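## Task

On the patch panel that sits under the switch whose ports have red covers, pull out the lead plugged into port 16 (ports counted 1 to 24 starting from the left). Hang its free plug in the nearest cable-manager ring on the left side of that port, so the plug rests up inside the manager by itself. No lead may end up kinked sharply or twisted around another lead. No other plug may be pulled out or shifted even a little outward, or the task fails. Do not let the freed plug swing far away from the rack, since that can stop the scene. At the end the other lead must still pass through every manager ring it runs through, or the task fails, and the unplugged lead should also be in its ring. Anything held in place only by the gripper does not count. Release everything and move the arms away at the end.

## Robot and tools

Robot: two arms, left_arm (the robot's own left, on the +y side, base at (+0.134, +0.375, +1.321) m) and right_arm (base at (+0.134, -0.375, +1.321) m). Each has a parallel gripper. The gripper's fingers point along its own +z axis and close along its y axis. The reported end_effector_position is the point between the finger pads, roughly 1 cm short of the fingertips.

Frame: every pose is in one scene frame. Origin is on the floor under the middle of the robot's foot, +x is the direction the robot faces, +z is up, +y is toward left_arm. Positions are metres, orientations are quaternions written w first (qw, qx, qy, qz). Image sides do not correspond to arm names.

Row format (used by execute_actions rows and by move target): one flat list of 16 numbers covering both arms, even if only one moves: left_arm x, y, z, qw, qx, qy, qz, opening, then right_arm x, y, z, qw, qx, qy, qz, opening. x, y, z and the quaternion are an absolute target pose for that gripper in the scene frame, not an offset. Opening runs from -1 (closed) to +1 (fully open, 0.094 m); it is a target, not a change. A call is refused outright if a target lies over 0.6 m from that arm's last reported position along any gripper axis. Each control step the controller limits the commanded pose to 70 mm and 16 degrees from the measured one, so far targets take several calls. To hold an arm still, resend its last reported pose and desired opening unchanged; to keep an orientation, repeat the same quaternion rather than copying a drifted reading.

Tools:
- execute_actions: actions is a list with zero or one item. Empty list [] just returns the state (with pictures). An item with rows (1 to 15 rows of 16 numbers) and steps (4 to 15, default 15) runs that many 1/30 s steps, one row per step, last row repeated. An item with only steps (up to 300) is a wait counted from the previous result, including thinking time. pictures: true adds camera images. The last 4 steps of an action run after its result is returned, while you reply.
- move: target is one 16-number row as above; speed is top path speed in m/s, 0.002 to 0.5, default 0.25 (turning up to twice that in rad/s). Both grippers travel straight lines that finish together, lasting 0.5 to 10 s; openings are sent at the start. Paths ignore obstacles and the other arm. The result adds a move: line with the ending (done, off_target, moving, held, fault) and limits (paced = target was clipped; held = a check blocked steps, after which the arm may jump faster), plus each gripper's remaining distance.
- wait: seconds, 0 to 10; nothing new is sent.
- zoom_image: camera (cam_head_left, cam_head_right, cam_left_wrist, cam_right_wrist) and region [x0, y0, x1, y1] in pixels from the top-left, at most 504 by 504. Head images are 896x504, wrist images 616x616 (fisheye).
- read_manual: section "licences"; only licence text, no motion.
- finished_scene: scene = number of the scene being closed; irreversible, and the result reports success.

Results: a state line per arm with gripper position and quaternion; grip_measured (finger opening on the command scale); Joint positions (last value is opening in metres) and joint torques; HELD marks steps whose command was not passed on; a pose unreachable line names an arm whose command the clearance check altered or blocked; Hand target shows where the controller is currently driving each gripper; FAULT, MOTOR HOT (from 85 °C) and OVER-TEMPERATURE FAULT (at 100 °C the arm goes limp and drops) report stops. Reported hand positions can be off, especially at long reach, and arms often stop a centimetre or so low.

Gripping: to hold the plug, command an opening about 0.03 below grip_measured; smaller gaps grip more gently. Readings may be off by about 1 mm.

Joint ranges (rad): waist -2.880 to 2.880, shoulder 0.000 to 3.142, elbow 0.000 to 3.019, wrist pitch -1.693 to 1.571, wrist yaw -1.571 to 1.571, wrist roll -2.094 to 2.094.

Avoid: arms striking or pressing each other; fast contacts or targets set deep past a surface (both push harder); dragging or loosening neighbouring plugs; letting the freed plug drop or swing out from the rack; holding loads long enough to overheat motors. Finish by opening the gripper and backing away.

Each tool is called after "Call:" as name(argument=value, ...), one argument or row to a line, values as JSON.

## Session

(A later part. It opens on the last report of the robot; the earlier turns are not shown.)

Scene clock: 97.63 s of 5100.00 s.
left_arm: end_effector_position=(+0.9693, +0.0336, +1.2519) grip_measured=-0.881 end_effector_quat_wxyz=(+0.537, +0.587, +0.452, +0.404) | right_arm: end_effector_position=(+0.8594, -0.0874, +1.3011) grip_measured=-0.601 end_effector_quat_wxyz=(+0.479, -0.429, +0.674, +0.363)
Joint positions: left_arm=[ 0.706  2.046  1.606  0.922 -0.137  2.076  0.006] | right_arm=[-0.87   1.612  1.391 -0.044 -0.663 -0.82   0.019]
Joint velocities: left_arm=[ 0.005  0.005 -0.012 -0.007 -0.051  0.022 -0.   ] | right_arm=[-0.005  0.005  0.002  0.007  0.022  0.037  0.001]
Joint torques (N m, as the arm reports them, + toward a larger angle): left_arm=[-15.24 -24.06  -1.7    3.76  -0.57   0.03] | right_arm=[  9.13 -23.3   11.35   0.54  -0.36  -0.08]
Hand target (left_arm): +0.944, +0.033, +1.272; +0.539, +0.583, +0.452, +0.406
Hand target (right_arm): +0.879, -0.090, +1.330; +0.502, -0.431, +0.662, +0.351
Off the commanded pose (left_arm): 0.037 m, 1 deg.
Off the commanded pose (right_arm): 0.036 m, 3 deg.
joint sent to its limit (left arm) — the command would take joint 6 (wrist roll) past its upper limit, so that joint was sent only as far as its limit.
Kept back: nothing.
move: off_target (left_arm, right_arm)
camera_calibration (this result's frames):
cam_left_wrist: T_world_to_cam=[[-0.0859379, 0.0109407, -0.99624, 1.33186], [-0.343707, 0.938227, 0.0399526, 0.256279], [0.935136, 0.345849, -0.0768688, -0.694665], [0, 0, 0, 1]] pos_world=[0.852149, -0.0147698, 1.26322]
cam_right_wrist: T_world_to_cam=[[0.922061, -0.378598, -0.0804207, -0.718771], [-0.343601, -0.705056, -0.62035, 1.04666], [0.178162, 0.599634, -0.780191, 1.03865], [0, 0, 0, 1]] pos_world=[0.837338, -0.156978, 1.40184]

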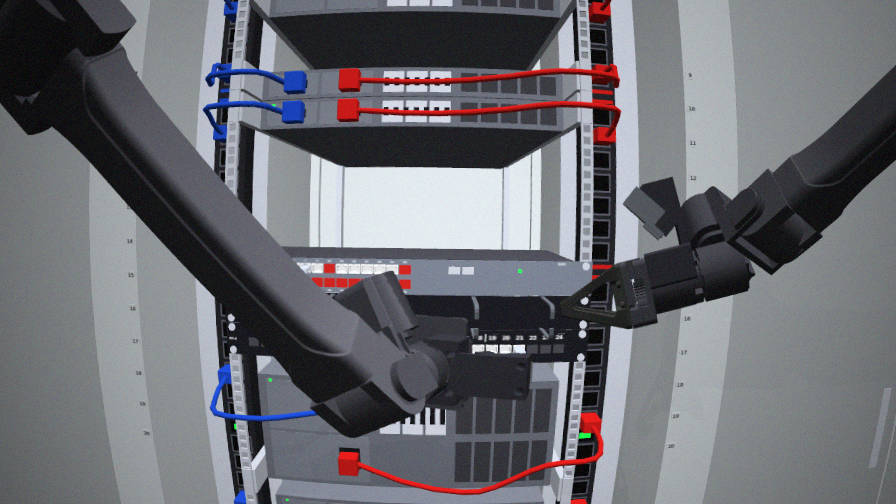

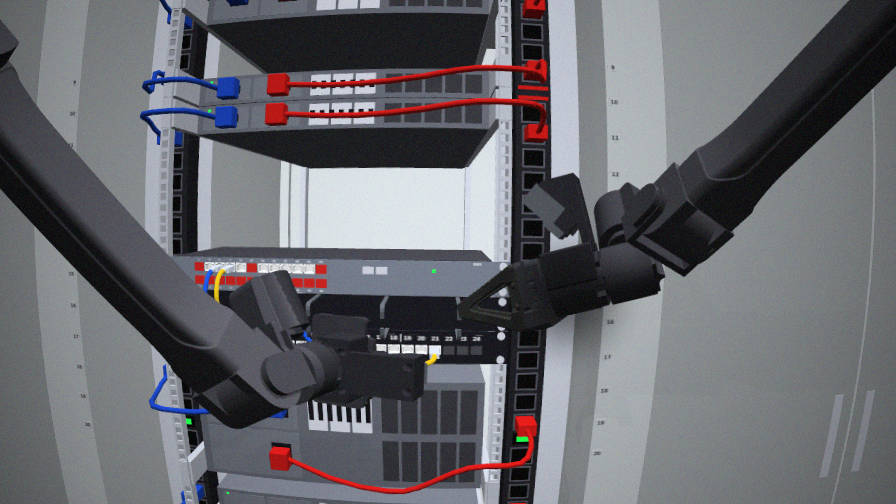

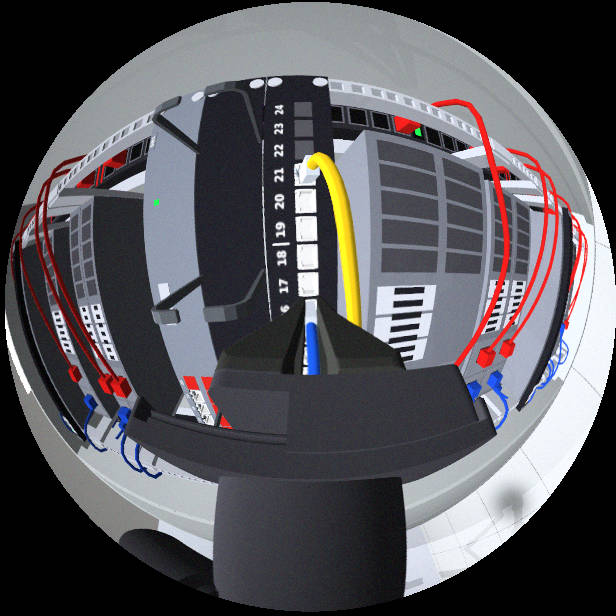

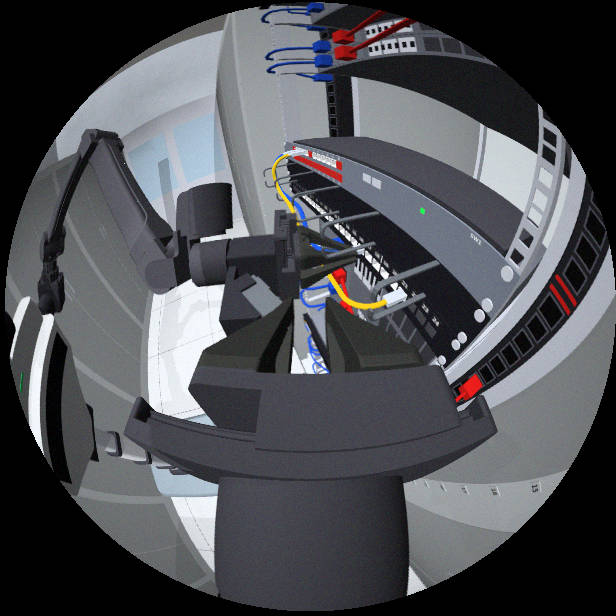

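Call:
execute_actions(
  actions=[
    {"rows":[[0.975,0.04,1.255,0.536,0.585,0.449,0.411,-0.95,0.88,-0.09,1.33,0.5,-0.43,0.66,0.35,-0.6]]},
  ],
)

Call:
move(
  target=[1.005,0.048,1.25,0.536,0.585,0.449,0.411,-0.6,0.92,-0.09,1.31,0.5,-0.43,0.66,0.35,-0.6],
  speed=0.015,
)

Call:
zoom_image(
  camera="cam_right_wrist",
  region=[260,170,400,310],
)

Call:
zoom_image(
  camera="cam_left_wrist",
  region=[265,260,355,350],
)

Scene clock: 98.33 s of 5100.00 s.
left_arm: end_effector_position=(+0.9708, +0.0332, +1.2529) grip_measured=-0.881 end_effector_quat_wxyz=(+0.538, +0.587, +0.450, +0.403) | right_arm: end_effector_position=(+0.8594, -0.0874, +1.3011) grip_measured=-0.601 end_effector_quat_wxyz=(+0.479, -0.429, +0.674, +0.363)
Joint positions: left_arm=[ 0.707  2.046  1.61   0.917 -0.133  2.076  0.006] | right_arm=[-0.87   1.612  1.391 -0.044 -0.663 -0.82   0.019]
Joint velocities: left_arm=[ 0.005 -0.015 -0.007  0.012 -0.007  0.022 -0.001] | right_arm=[ 0.015 -0.005 -0.002  0.007 -0.066 -0.037 -0.   ]
Joint torques (N m, as the arm reports them, + toward a larger angle): left_arm=[-12.38 -20.22   5.94   2.08   0.49   0.  ] | right_arm=[  9.18 -23.21  11.39   0.53  -0.37  -0.1 ]
Steps of this call (steps 1 to 10: nothing new was sent; steps 11 to 21: the first 11 steps of this action). Readings (end_effector_position):
11: left_arm (+0.9708, +0.0334, +1.2532) | right_arm (+0.8594, -0.0874, +1.3011)
12: left_arm (+0.9708, +0.0332, +1.2529) | right_arm (+0.8594, -0.0874, +1.3011)
14: left_arm (+0.9708, +0.0332, +1.2529) | right_arm (+0.8594, -0.0874, +1.3011)
18: left_arm (+0.9708, +0.0332, +1.2529) | right_arm (+0.8594, -0.0874, +1.3011)
21: the state above

Scene clock: 102.87 s of 5100.00 s.
left_arm: end_effector_position=(+0.9794, +0.0300, +1.2552) grip_measured=-0.603 end_effector_quat_wxyz=(+0.541, +0.595, +0.444, +0.395) | right_arm: end_effector_position=(+0.8878, -0.0824, +1.3082) grip_measured=-0.601 end_effector_quat_wxyz=(+0.488, -0.431, +0.665, +0.366)
Joint positions: left_arm=[ 0.71   2.046  1.64   0.869 -0.111  2.076  0.019] | right_arm=[-0.871  1.657  1.496 -0.09  -0.681 -0.825  0.019]
Joint velocities: left_arm=[-0.015 -0.005 -0.002  0.012 -0.007  0.066 -0.   ] | right_arm=[-0.005 -0.005  0.002 -0.002  0.022  0.007  0.   ]
Joint torques (N m, as the arm reports them, + toward a larger angle): left_arm=[-10.64 -18.72  10.34   1.53   0.56  -0.11] | right_arm=[  7.   -18.54  15.62   0.46  -0.74  -0.12]
Hand target (left_arm): +1.002, +0.050, +1.252; +0.536, +0.585, +0.449, +0.411
Hand target (right_arm): +0.918, -0.091, +1.310; +0.502, -0.431, +0.663, +0.351
Off your previous action's commanded pose (left_arm): 0.008 m, 1 deg at its last step (step 4 of this call).
Off your previous action's commanded pose (right_arm): 0.036 m, 3 deg at its last step (step 4 of this call).
Off the commanded pose (left_arm): 0.032 m, 2 deg.
Off the commanded pose (right_arm): 0.033 m, 2 deg.
Kept back: nothing.
move: off_target (left_arm, right_arm)
camera_calibration (this result's frames):
cam_left_wrist: T_world_to_cam=[[-0.0901587, 0.0160925, -0.995797, 1.33944], [-0.316072, 0.947717, 0.0439325, 0.230604], [0.944441, 0.318705, -0.0803586, -0.7066], [0, 0, 0, 1]] pos_world=[0.860992, -0.0149059, 1.2669]
cam_right_wrist: T_world_to_cam=[[0.925643, -0.372126, -0.0686131, -0.760516], [-0.327653, -0.697517, -0.637271, 1.0729], [0.189286, 0.612367, -0.767579, 1.01081], [0, 0, 0, 1]] pos_world=[0.864173, -0.153627, 1.40742]

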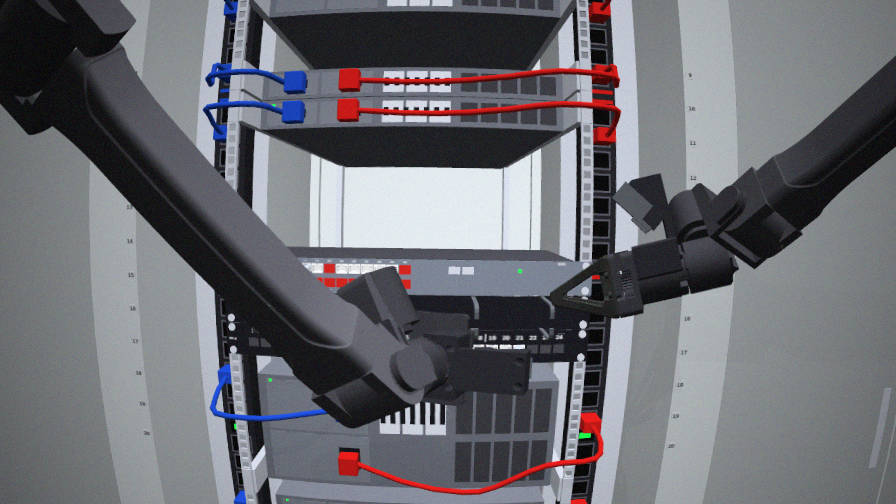

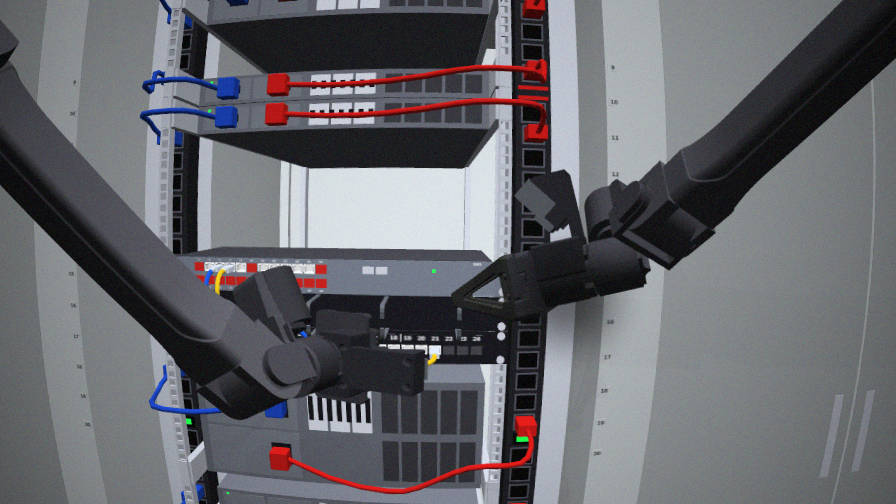

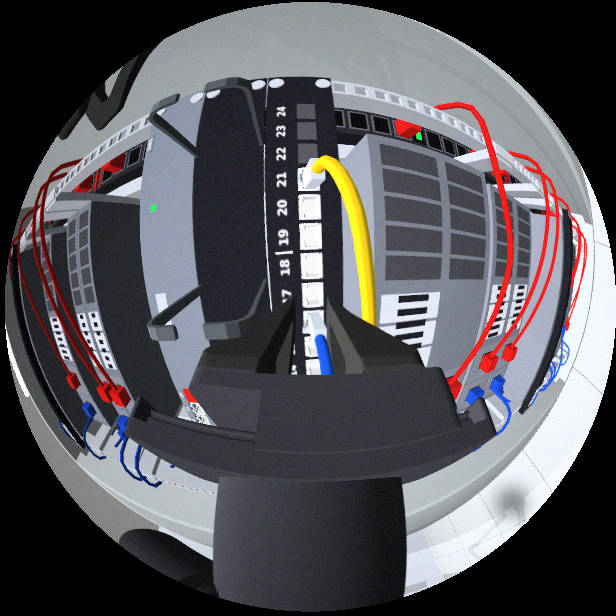

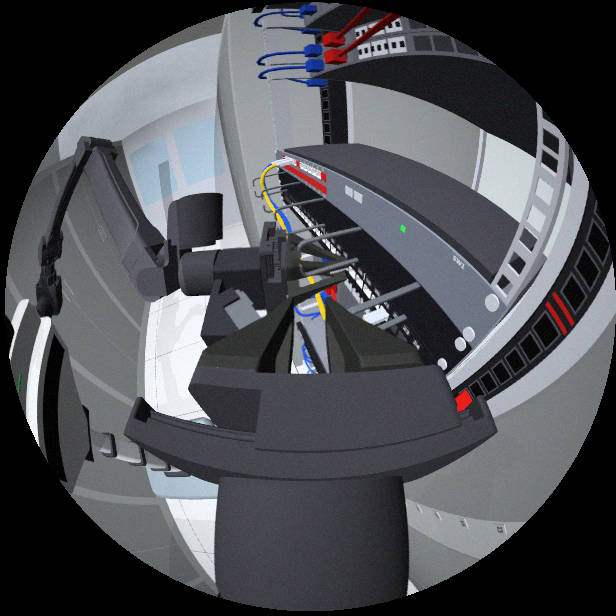

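Region (260, 170, 400, 310) of cam_right_wrist's 616x616 image, scaled by 3.600, with more detail than that image has.

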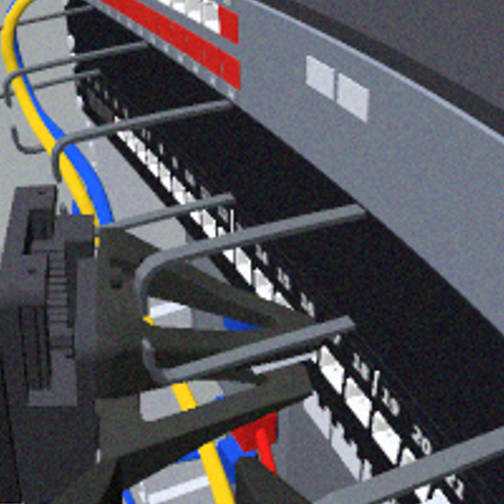

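Region (265, 260, 355, 350) of cam_left_wrist's 616x616 image, scaled by 5.600, with more detail than that image has.

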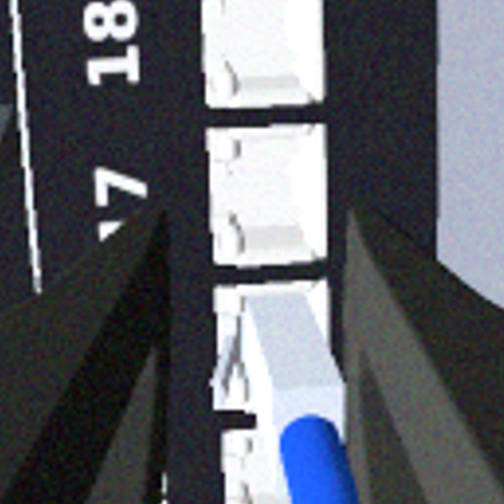

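Call:
move(
  target=[0.995,0.068,1.24,0.536,0.585,0.449,0.411,-0.6,0.92,-0.09,1.31,0.5,-0.43,0.66,0.35,-0.6],
  speed=0.015,
)

Call:
zoom_image(
  camera="cam_left_wrist",
  region=[265,260,355,350],
)

Scene clock: 106.23 s of 5100.00 s.
left_arm: end_effector_position=(+0.9800, +0.0303, +1.2558) grip_measured=-0.603 end_effector_quat_wxyz=(+0.551, +0.595, +0.435, +0.392) | right_arm: end_effector_position=(+0.8876, -0.0818, +1.3081) grip_measured=-0.601 end_effector_quat_wxyz=(+0.488, -0.431, +0.665, +0.366)
Joint positions: left_arm=[ 0.717  2.046  1.64   0.872 -0.079  2.073  0.019] | right_arm=[-0.87   1.658  1.497 -0.09  -0.681 -0.825  0.019]
Joint velocities: left_arm=[-0.015 -0.005  0.002 -0.002  0.037  0.037 -0.   ] | right_arm=[-0.015 -0.005 -0.012  0.002 -0.007 -0.022  0.002]
Joint torques (N m, as the arm reports them, + toward a larger angle): left_arm=[ -8.94 -20.07   6.28   2.63   0.22  -0.19] | right_arm=[  7.29 -19.06  15.71   0.14  -0.74  -0.13]
Hand target (left_arm): +0.994, +0.068, +1.241; +0.536, +0.585, +0.448, +0.411
Hand target (right_arm): +0.918, -0.092, +1.310; +0.502, -0.431, +0.663, +0.351
Off the commanded pose (left_arm): 0.043 m, 3 deg.
Off the commanded pose (right_arm): 0.033 m, 2 deg.
Kept back: nothing.
move: off_target (left_arm, right_arm)
camera_calibration (this result's frames):
cam_left_wrist: T_world_to_cam=[[-0.0755481, 0.010862, -0.997083, 1.32755], [-0.296533, 0.954457, 0.0328657, 0.225043], [0.95203, 0.298151, -0.0688865, -0.728446], [0, 0, 0, 1]] pos_world=[0.860529, -0.0120274, 1.2661]
cam_right_wrist: T_world_to_cam=[[0.925905, -0.371417, -0.0689137, -0.759925], [-0.327244, -0.697505, -0.637494, 1.07315], [0.188708, 0.61281, -0.767367, 1.01068], [0, 0, 0, 1]] pos_world=[0.864076, -0.153079, 1.40732]

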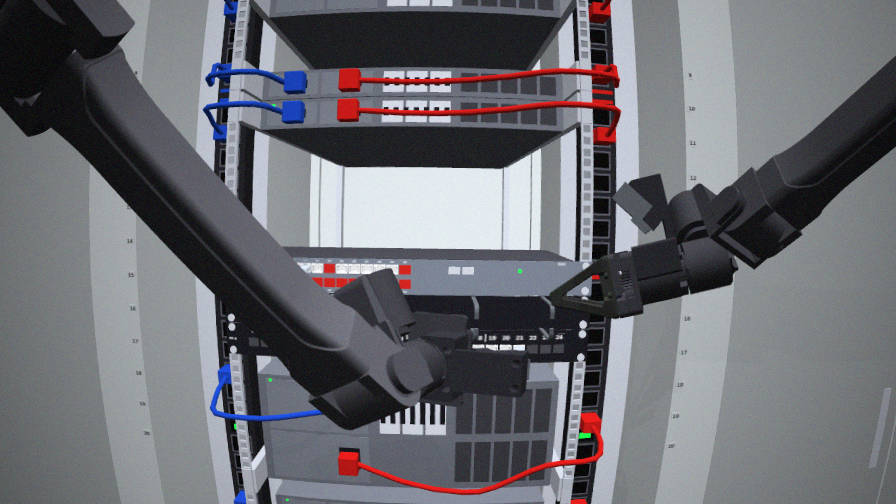

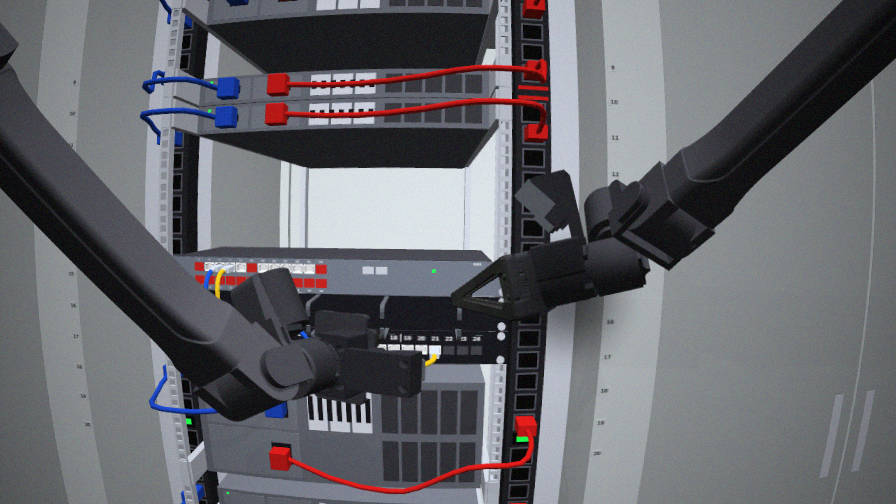

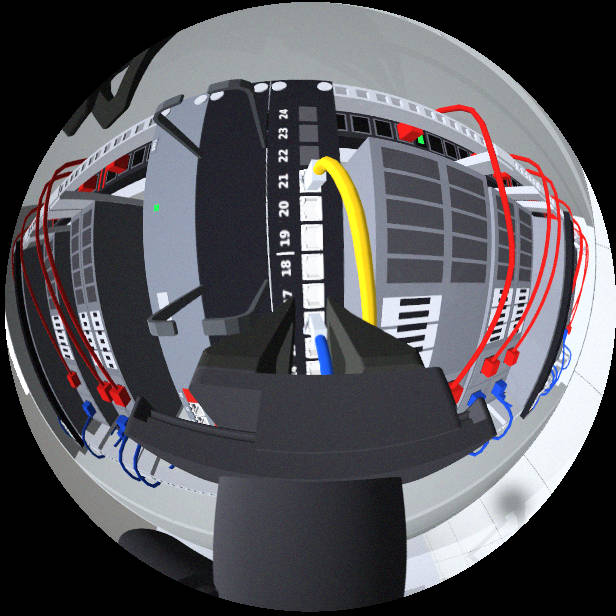

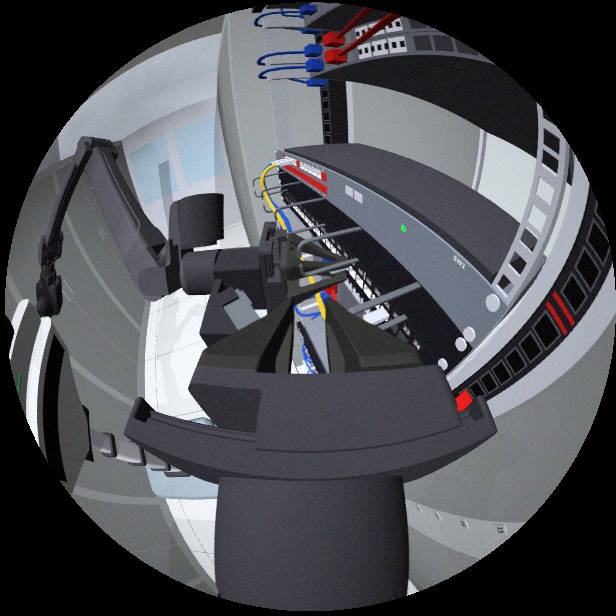

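Region (265, 260, 355, 350) of cam_left_wrist's 616x616 image, scaled by 5.600, with more detail than that image has.

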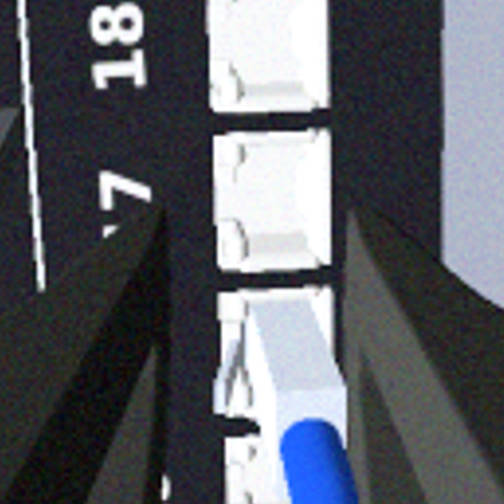

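Tips stuck on the panel. Back off, shift.

Call:
move(
  target=[0.972,0.056,1.238,0.536,0.585,0.449,0.411,-0.6,0.92,-0.09,1.31,0.5,-0.43,0.66,0.35,-0.6],
  speed=0.015,
)

Call:
zoom_image(
  camera="cam_left_wrist",
  region=[265,260,355,350],
)

Scene clock: 108.93 s of 5100.00 s.
left_arm: end_effector_position=(+0.9713, +0.0370, +1.2543) grip_measured=-0.603 end_effector_quat_wxyz=(+0.549, +0.583, +0.442, +0.405) | right_arm: end_effector_position=(+0.8873, -0.0814, +1.3078) grip_measured=-0.601 end_effector_quat_wxyz=(+0.487, -0.431, +0.665, +0.366)
Joint positions: left_arm=[ 0.716  2.046  1.606  0.938 -0.101  2.073  0.019] | right_arm=[-0.87   1.658  1.497 -0.091 -0.681 -0.825  0.019]
Joint velocities: left_arm=[-0.005 -0.005  0.012  0.017 -0.007 -0.037  0.001] | right_arm=[-0.005  0.005  0.007 -0.002 -0.051  0.022 -0.001]
Joint torques (N m, as the arm reports them, + toward a larger angle): left_arm=[-10.59 -19.96   4.65   2.24   0.28  -0.09] | right_arm=[  7.58 -18.85  15.6    0.33  -0.74  -0.08]
Hand target (left_arm): +0.972, +0.056, +1.238; +0.536, +0.585, +0.449, +0.411
Hand target (right_arm): +0.917, -0.091, +1.310; +0.502, -0.431, +0.663, +0.351
Off the commanded pose (left_arm): 0.025 m, 2 deg.
Off the commanded pose (right_arm): 0.034 m, 2 deg.
Kept back: nothing.
move: off_target (left_arm, right_arm)
camera_calibration (this result's frames):
cam_left_wrist: T_world_to_cam=[[-0.0596432, 0.00309483, -0.998215, 1.31157], [-0.330002, 0.943709, 0.0226434, 0.26187], [0.942094, 0.330763, -0.0552645, -0.730872], [0, 0, 0, 1]] pos_world=[0.853194, -0.00944216, 1.26291]
cam_right_wrist: T_world_to_cam=[[0.926224, -0.370474, -0.0696944, -0.758731], [-0.327109, -0.697962, -0.637063, 1.0724], [0.187371, 0.612861, -0.767655, 1.01177], [0, 0, 0, 1]] pos_world=[0.86397, -0.152672, 1.407]

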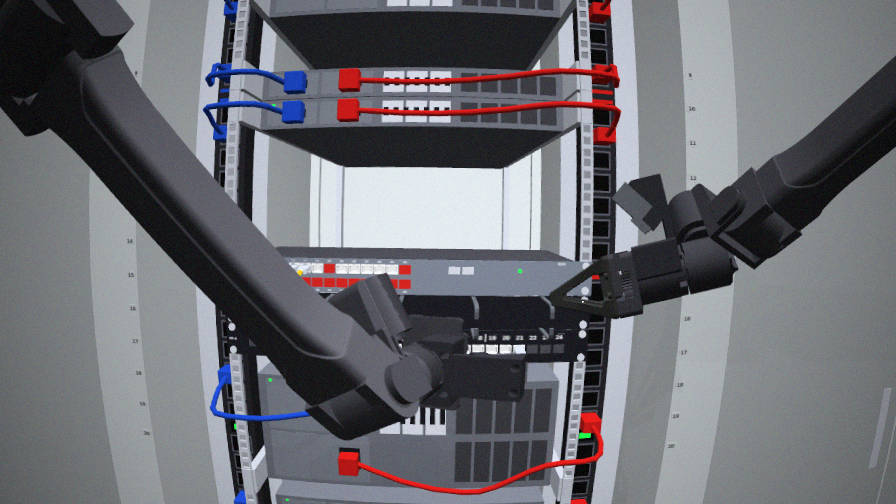

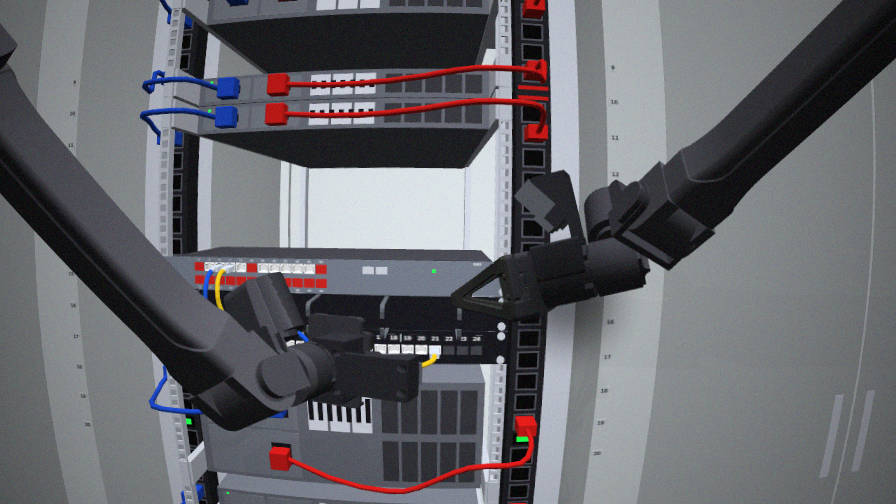

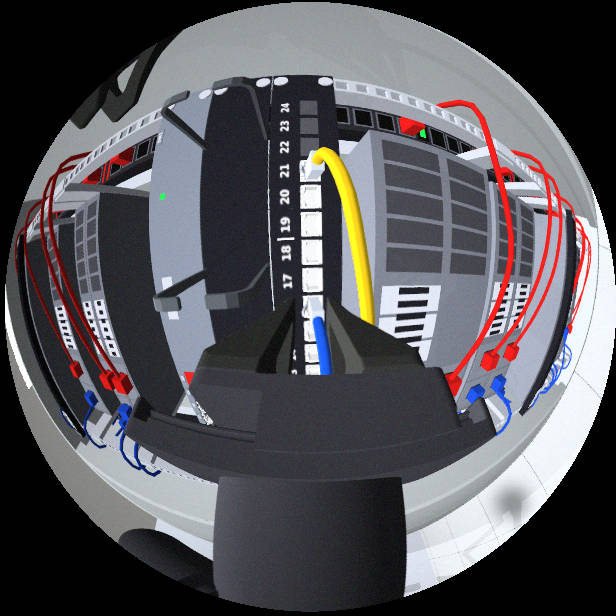

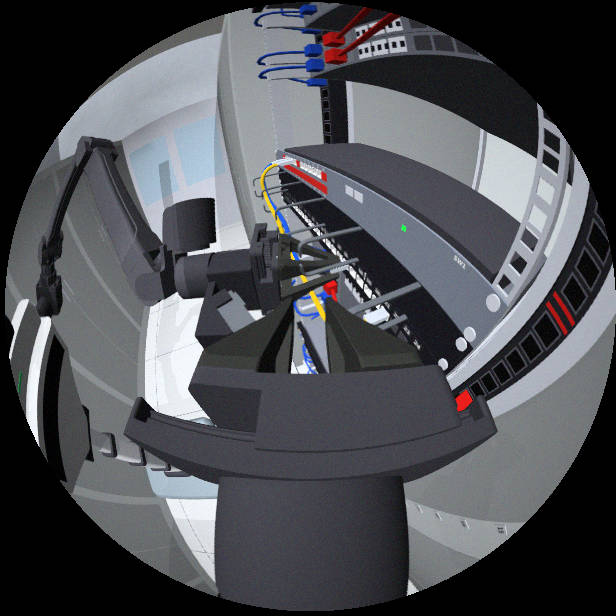

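Region (265, 260, 355, 350) of cam_left_wrist's 616x616 image, scaled by 5.600, with more detail than that image has.

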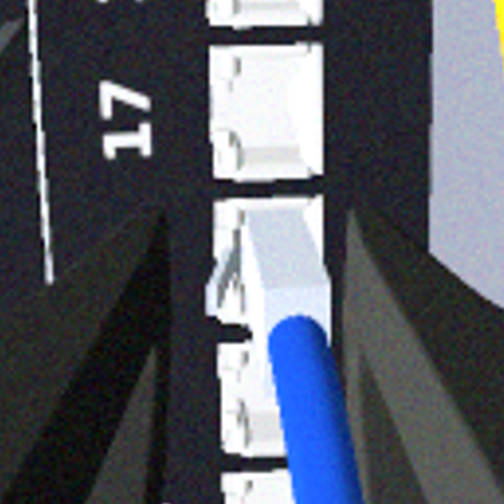

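Call:
execute_actions(
  actions=[
    {"rows":[[0.98,0.064,1.232,0.536,0.585,0.449,0.411,-0.6,0.92,-0.09,1.31,0.5,-0.43,0.66,0.35,-0.6]]},
  ],
  pictures=true,
)

Call:
zoom_image(
  camera="cam_left_wrist",
  region=[265,260,355,350],
)

Scene clock: 109.47 s of 5100.00 s.
left_arm: end_effector_position=(+0.9740, +0.0441, +1.2501) grip_measured=-0.603 end_effector_quat_wxyz=(+0.548, +0.584, +0.440, +0.407) | right_arm: end_effector_position=(+0.8873, -0.0814, +1.3078) grip_measured=-0.601 end_effector_quat_wxyz=(+0.487, -0.431, +0.665, +0.366)
Joint positions: left_arm=[ 0.729  2.046  1.606  0.938 -0.089  2.073  0.019] | right_arm=[-0.87   1.658  1.497 -0.091 -0.681 -0.825  0.019]
Joint velocities: left_arm=[-0.005 -0.005 -0.007  0.007 -0.007 -0.037  0.001] | right_arm=[-0.005 -0.005  0.007  0.007  0.022 -0.081 -0.   ]
Joint torques (N m, as the arm reports them, + toward a larger angle): left_arm=[-10.2  -19.44   5.89   1.85   0.42  -0.17] | right_arm=[  7.65 -19.29  15.57   0.32  -0.75  -0.12]
Steps of this call (steps 1 to 5: nothing new was sent; steps 6 to 16: the first 11 steps of this action). Readings (end_effector_position):
6: left_arm (+0.9714, +0.0372, +1.2542) | right_arm (+0.8873, -0.0814, +1.3078)
7: left_arm (+0.9715, +0.0372, +1.2541) | right_arm (+0.8873, -0.0814, +1.3078)
9: left_arm (+0.9723, +0.0394, +1.2528) | right_arm (+0.8873, -0.0814, +1.3078)
13: left_arm (+0.9738, +0.0436, +1.2504) | right_arm (+0.8873, -0.0814, +1.3078)
16: the state above
camera_calibration (this result's frames):
cam_left_wrist: T_world_to_cam=[[-0.0573978, 0.00885314, -0.998312, 1.30523], [-0.329892, 0.943623, 0.0273353, 0.250181], [0.942272, 0.330905, -0.0512413, -0.741147], [0, 0, 0, 1]] pos_world=[0.855813, -0.00238299, 1.25821]
cam_right_wrist: T_world_to_cam=[[0.926224, -0.370474, -0.0696944, -0.758731], [-0.327109, -0.697962, -0.637063, 1.0724], [0.187371, 0.612861, -0.767655, 1.01177], [0, 0, 0, 1]] pos_world=[0.86397, -0.152672, 1.407]

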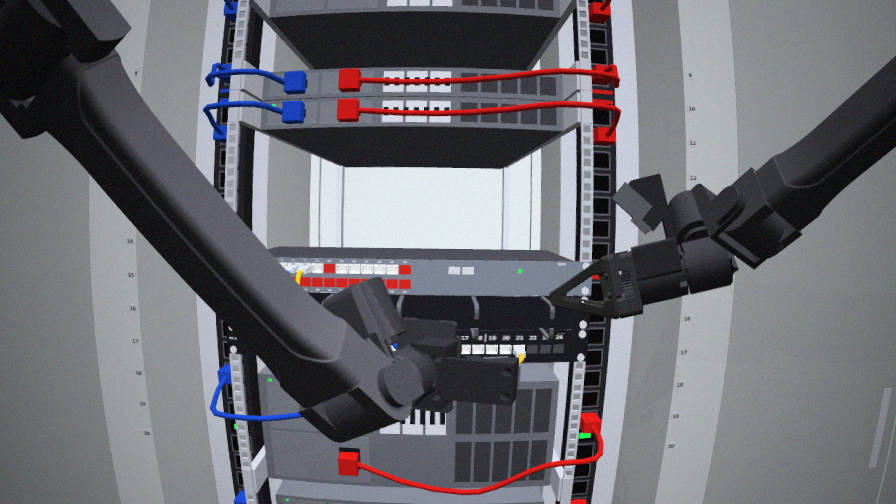

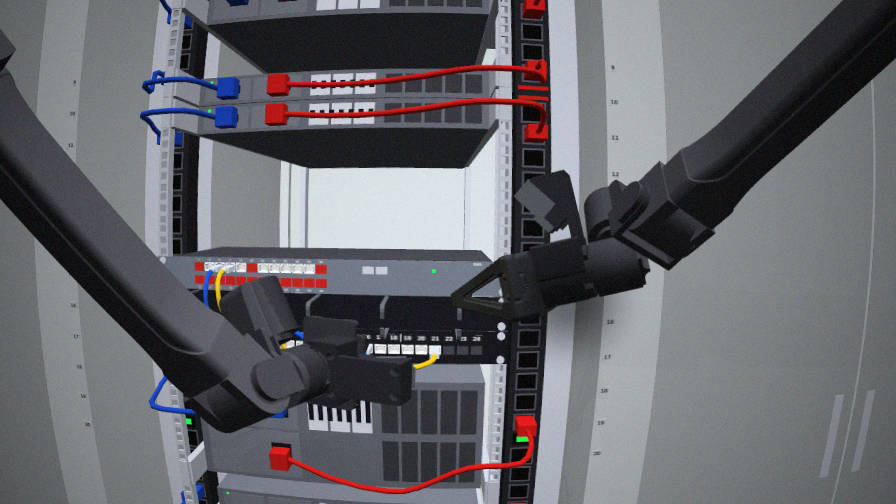

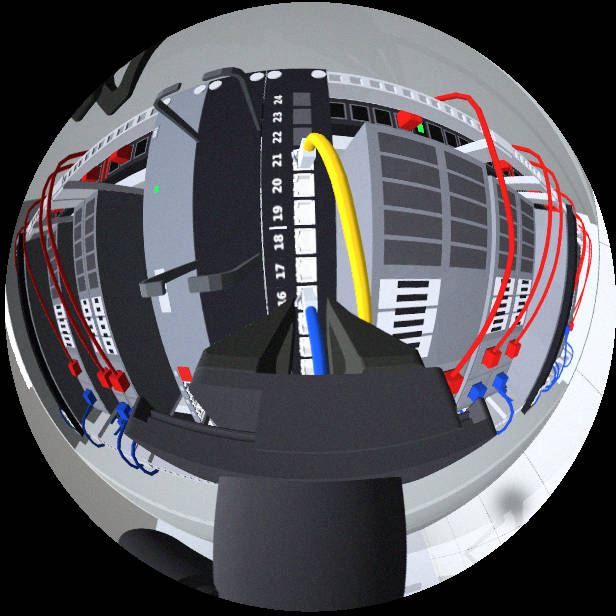

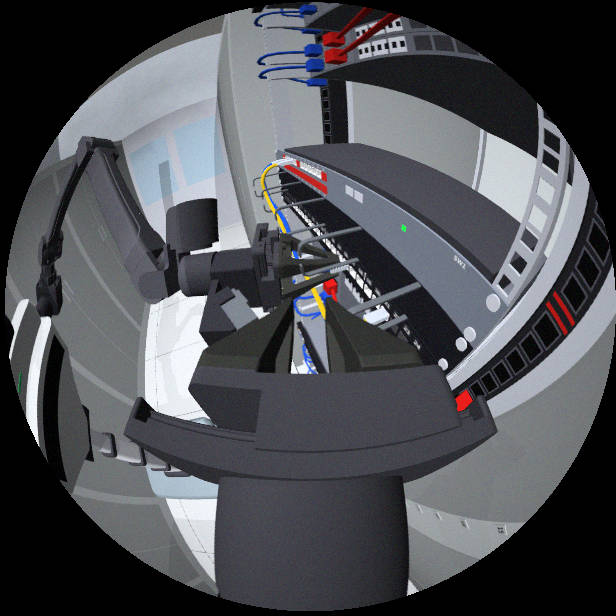

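Region (265, 260, 355, 350) of cam_left_wrist's 616x616 image, scaled by 5.600, with more detail than that image has.

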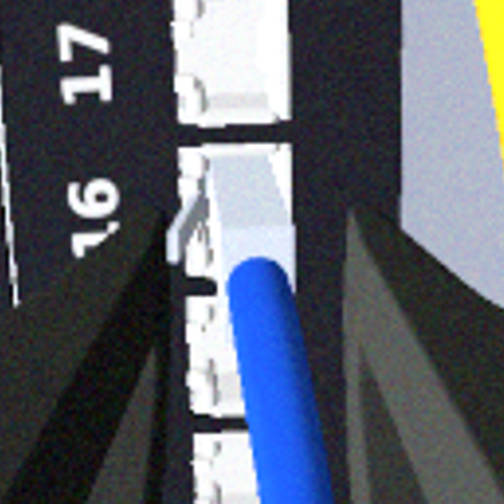

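Extend elbow a bit (gives +x, -y).

Call:
execute_actions(
  actions=[
    {"rows":[[0.992,0.057,1.234,0.536,0.585,0.449,0.411,-0.6,0.92,-0.09,1.31,0.5,-0.43,0.66,0.35,-0.6]]},
  ],
)

Scene clock: 109.97 s of 5100.00 s.
left_arm: end_effector_position=(+0.9790, +0.0437, +1.2523) grip_measured=-0.603 end_effector_quat_wxyz=(+0.547, +0.585, +0.440, +0.406) | right_arm: end_effector_position=(+0.8873, -0.0814, +1.3078) grip_measured=-0.601 end_effector_quat_wxyz=(+0.487, -0.431, +0.665, +0.366)
Joint positions: left_arm=[ 0.729  2.046  1.621  0.919 -0.09   2.073  0.019] | right_arm=[-0.87   1.658  1.497 -0.091 -0.681 -0.825  0.019]
Joint velocities: left_arm=[-0.005 -0.015  0.002 -0.007 -0.037 -0.007 -0.001] | right_arm=[ 0.005 -0.005 -0.002 -0.007 -0.037 -0.037  0.   ]
Joint torques (N m, as the arm reports them, + toward a larger angle): left_arm=[-10.23 -18.56   8.45   1.45   0.3   -0.15] | right_arm=[  7.1  -19.51  15.53   0.43  -0.73  -0.1 ]
Off your previous action's commanded pose (left_arm): 0.028 m, 2 deg at its last step (step 4 of this call).
Off your previous action's commanded pose (right_arm): 0.034 m, 2 deg at its last step (step 4 of this call).
Steps of this call (steps 1 to 4: the last 4 steps of your previous action; steps 5 to 15: the first 11 steps of this action). Readings (end_effector_position):
5: left_arm (+0.9744, +0.0439, +1.2501) | right_arm (+0.8873, -0.0814, +1.3078)
6: left_arm (+0.9752, +0.0436, +1.2501) | right_arm (+0.8873, -0.0814, +1.3078)
8: left_arm (+0.9769, +0.0436, +1.2510) | right_arm (+0.8873, -0.0814, +1.3078)
12: left_arm (+0.9790, +0.0438, +1.2526) | right_arm (+0.8873, -0.0814, +1.3078)
15: the state above


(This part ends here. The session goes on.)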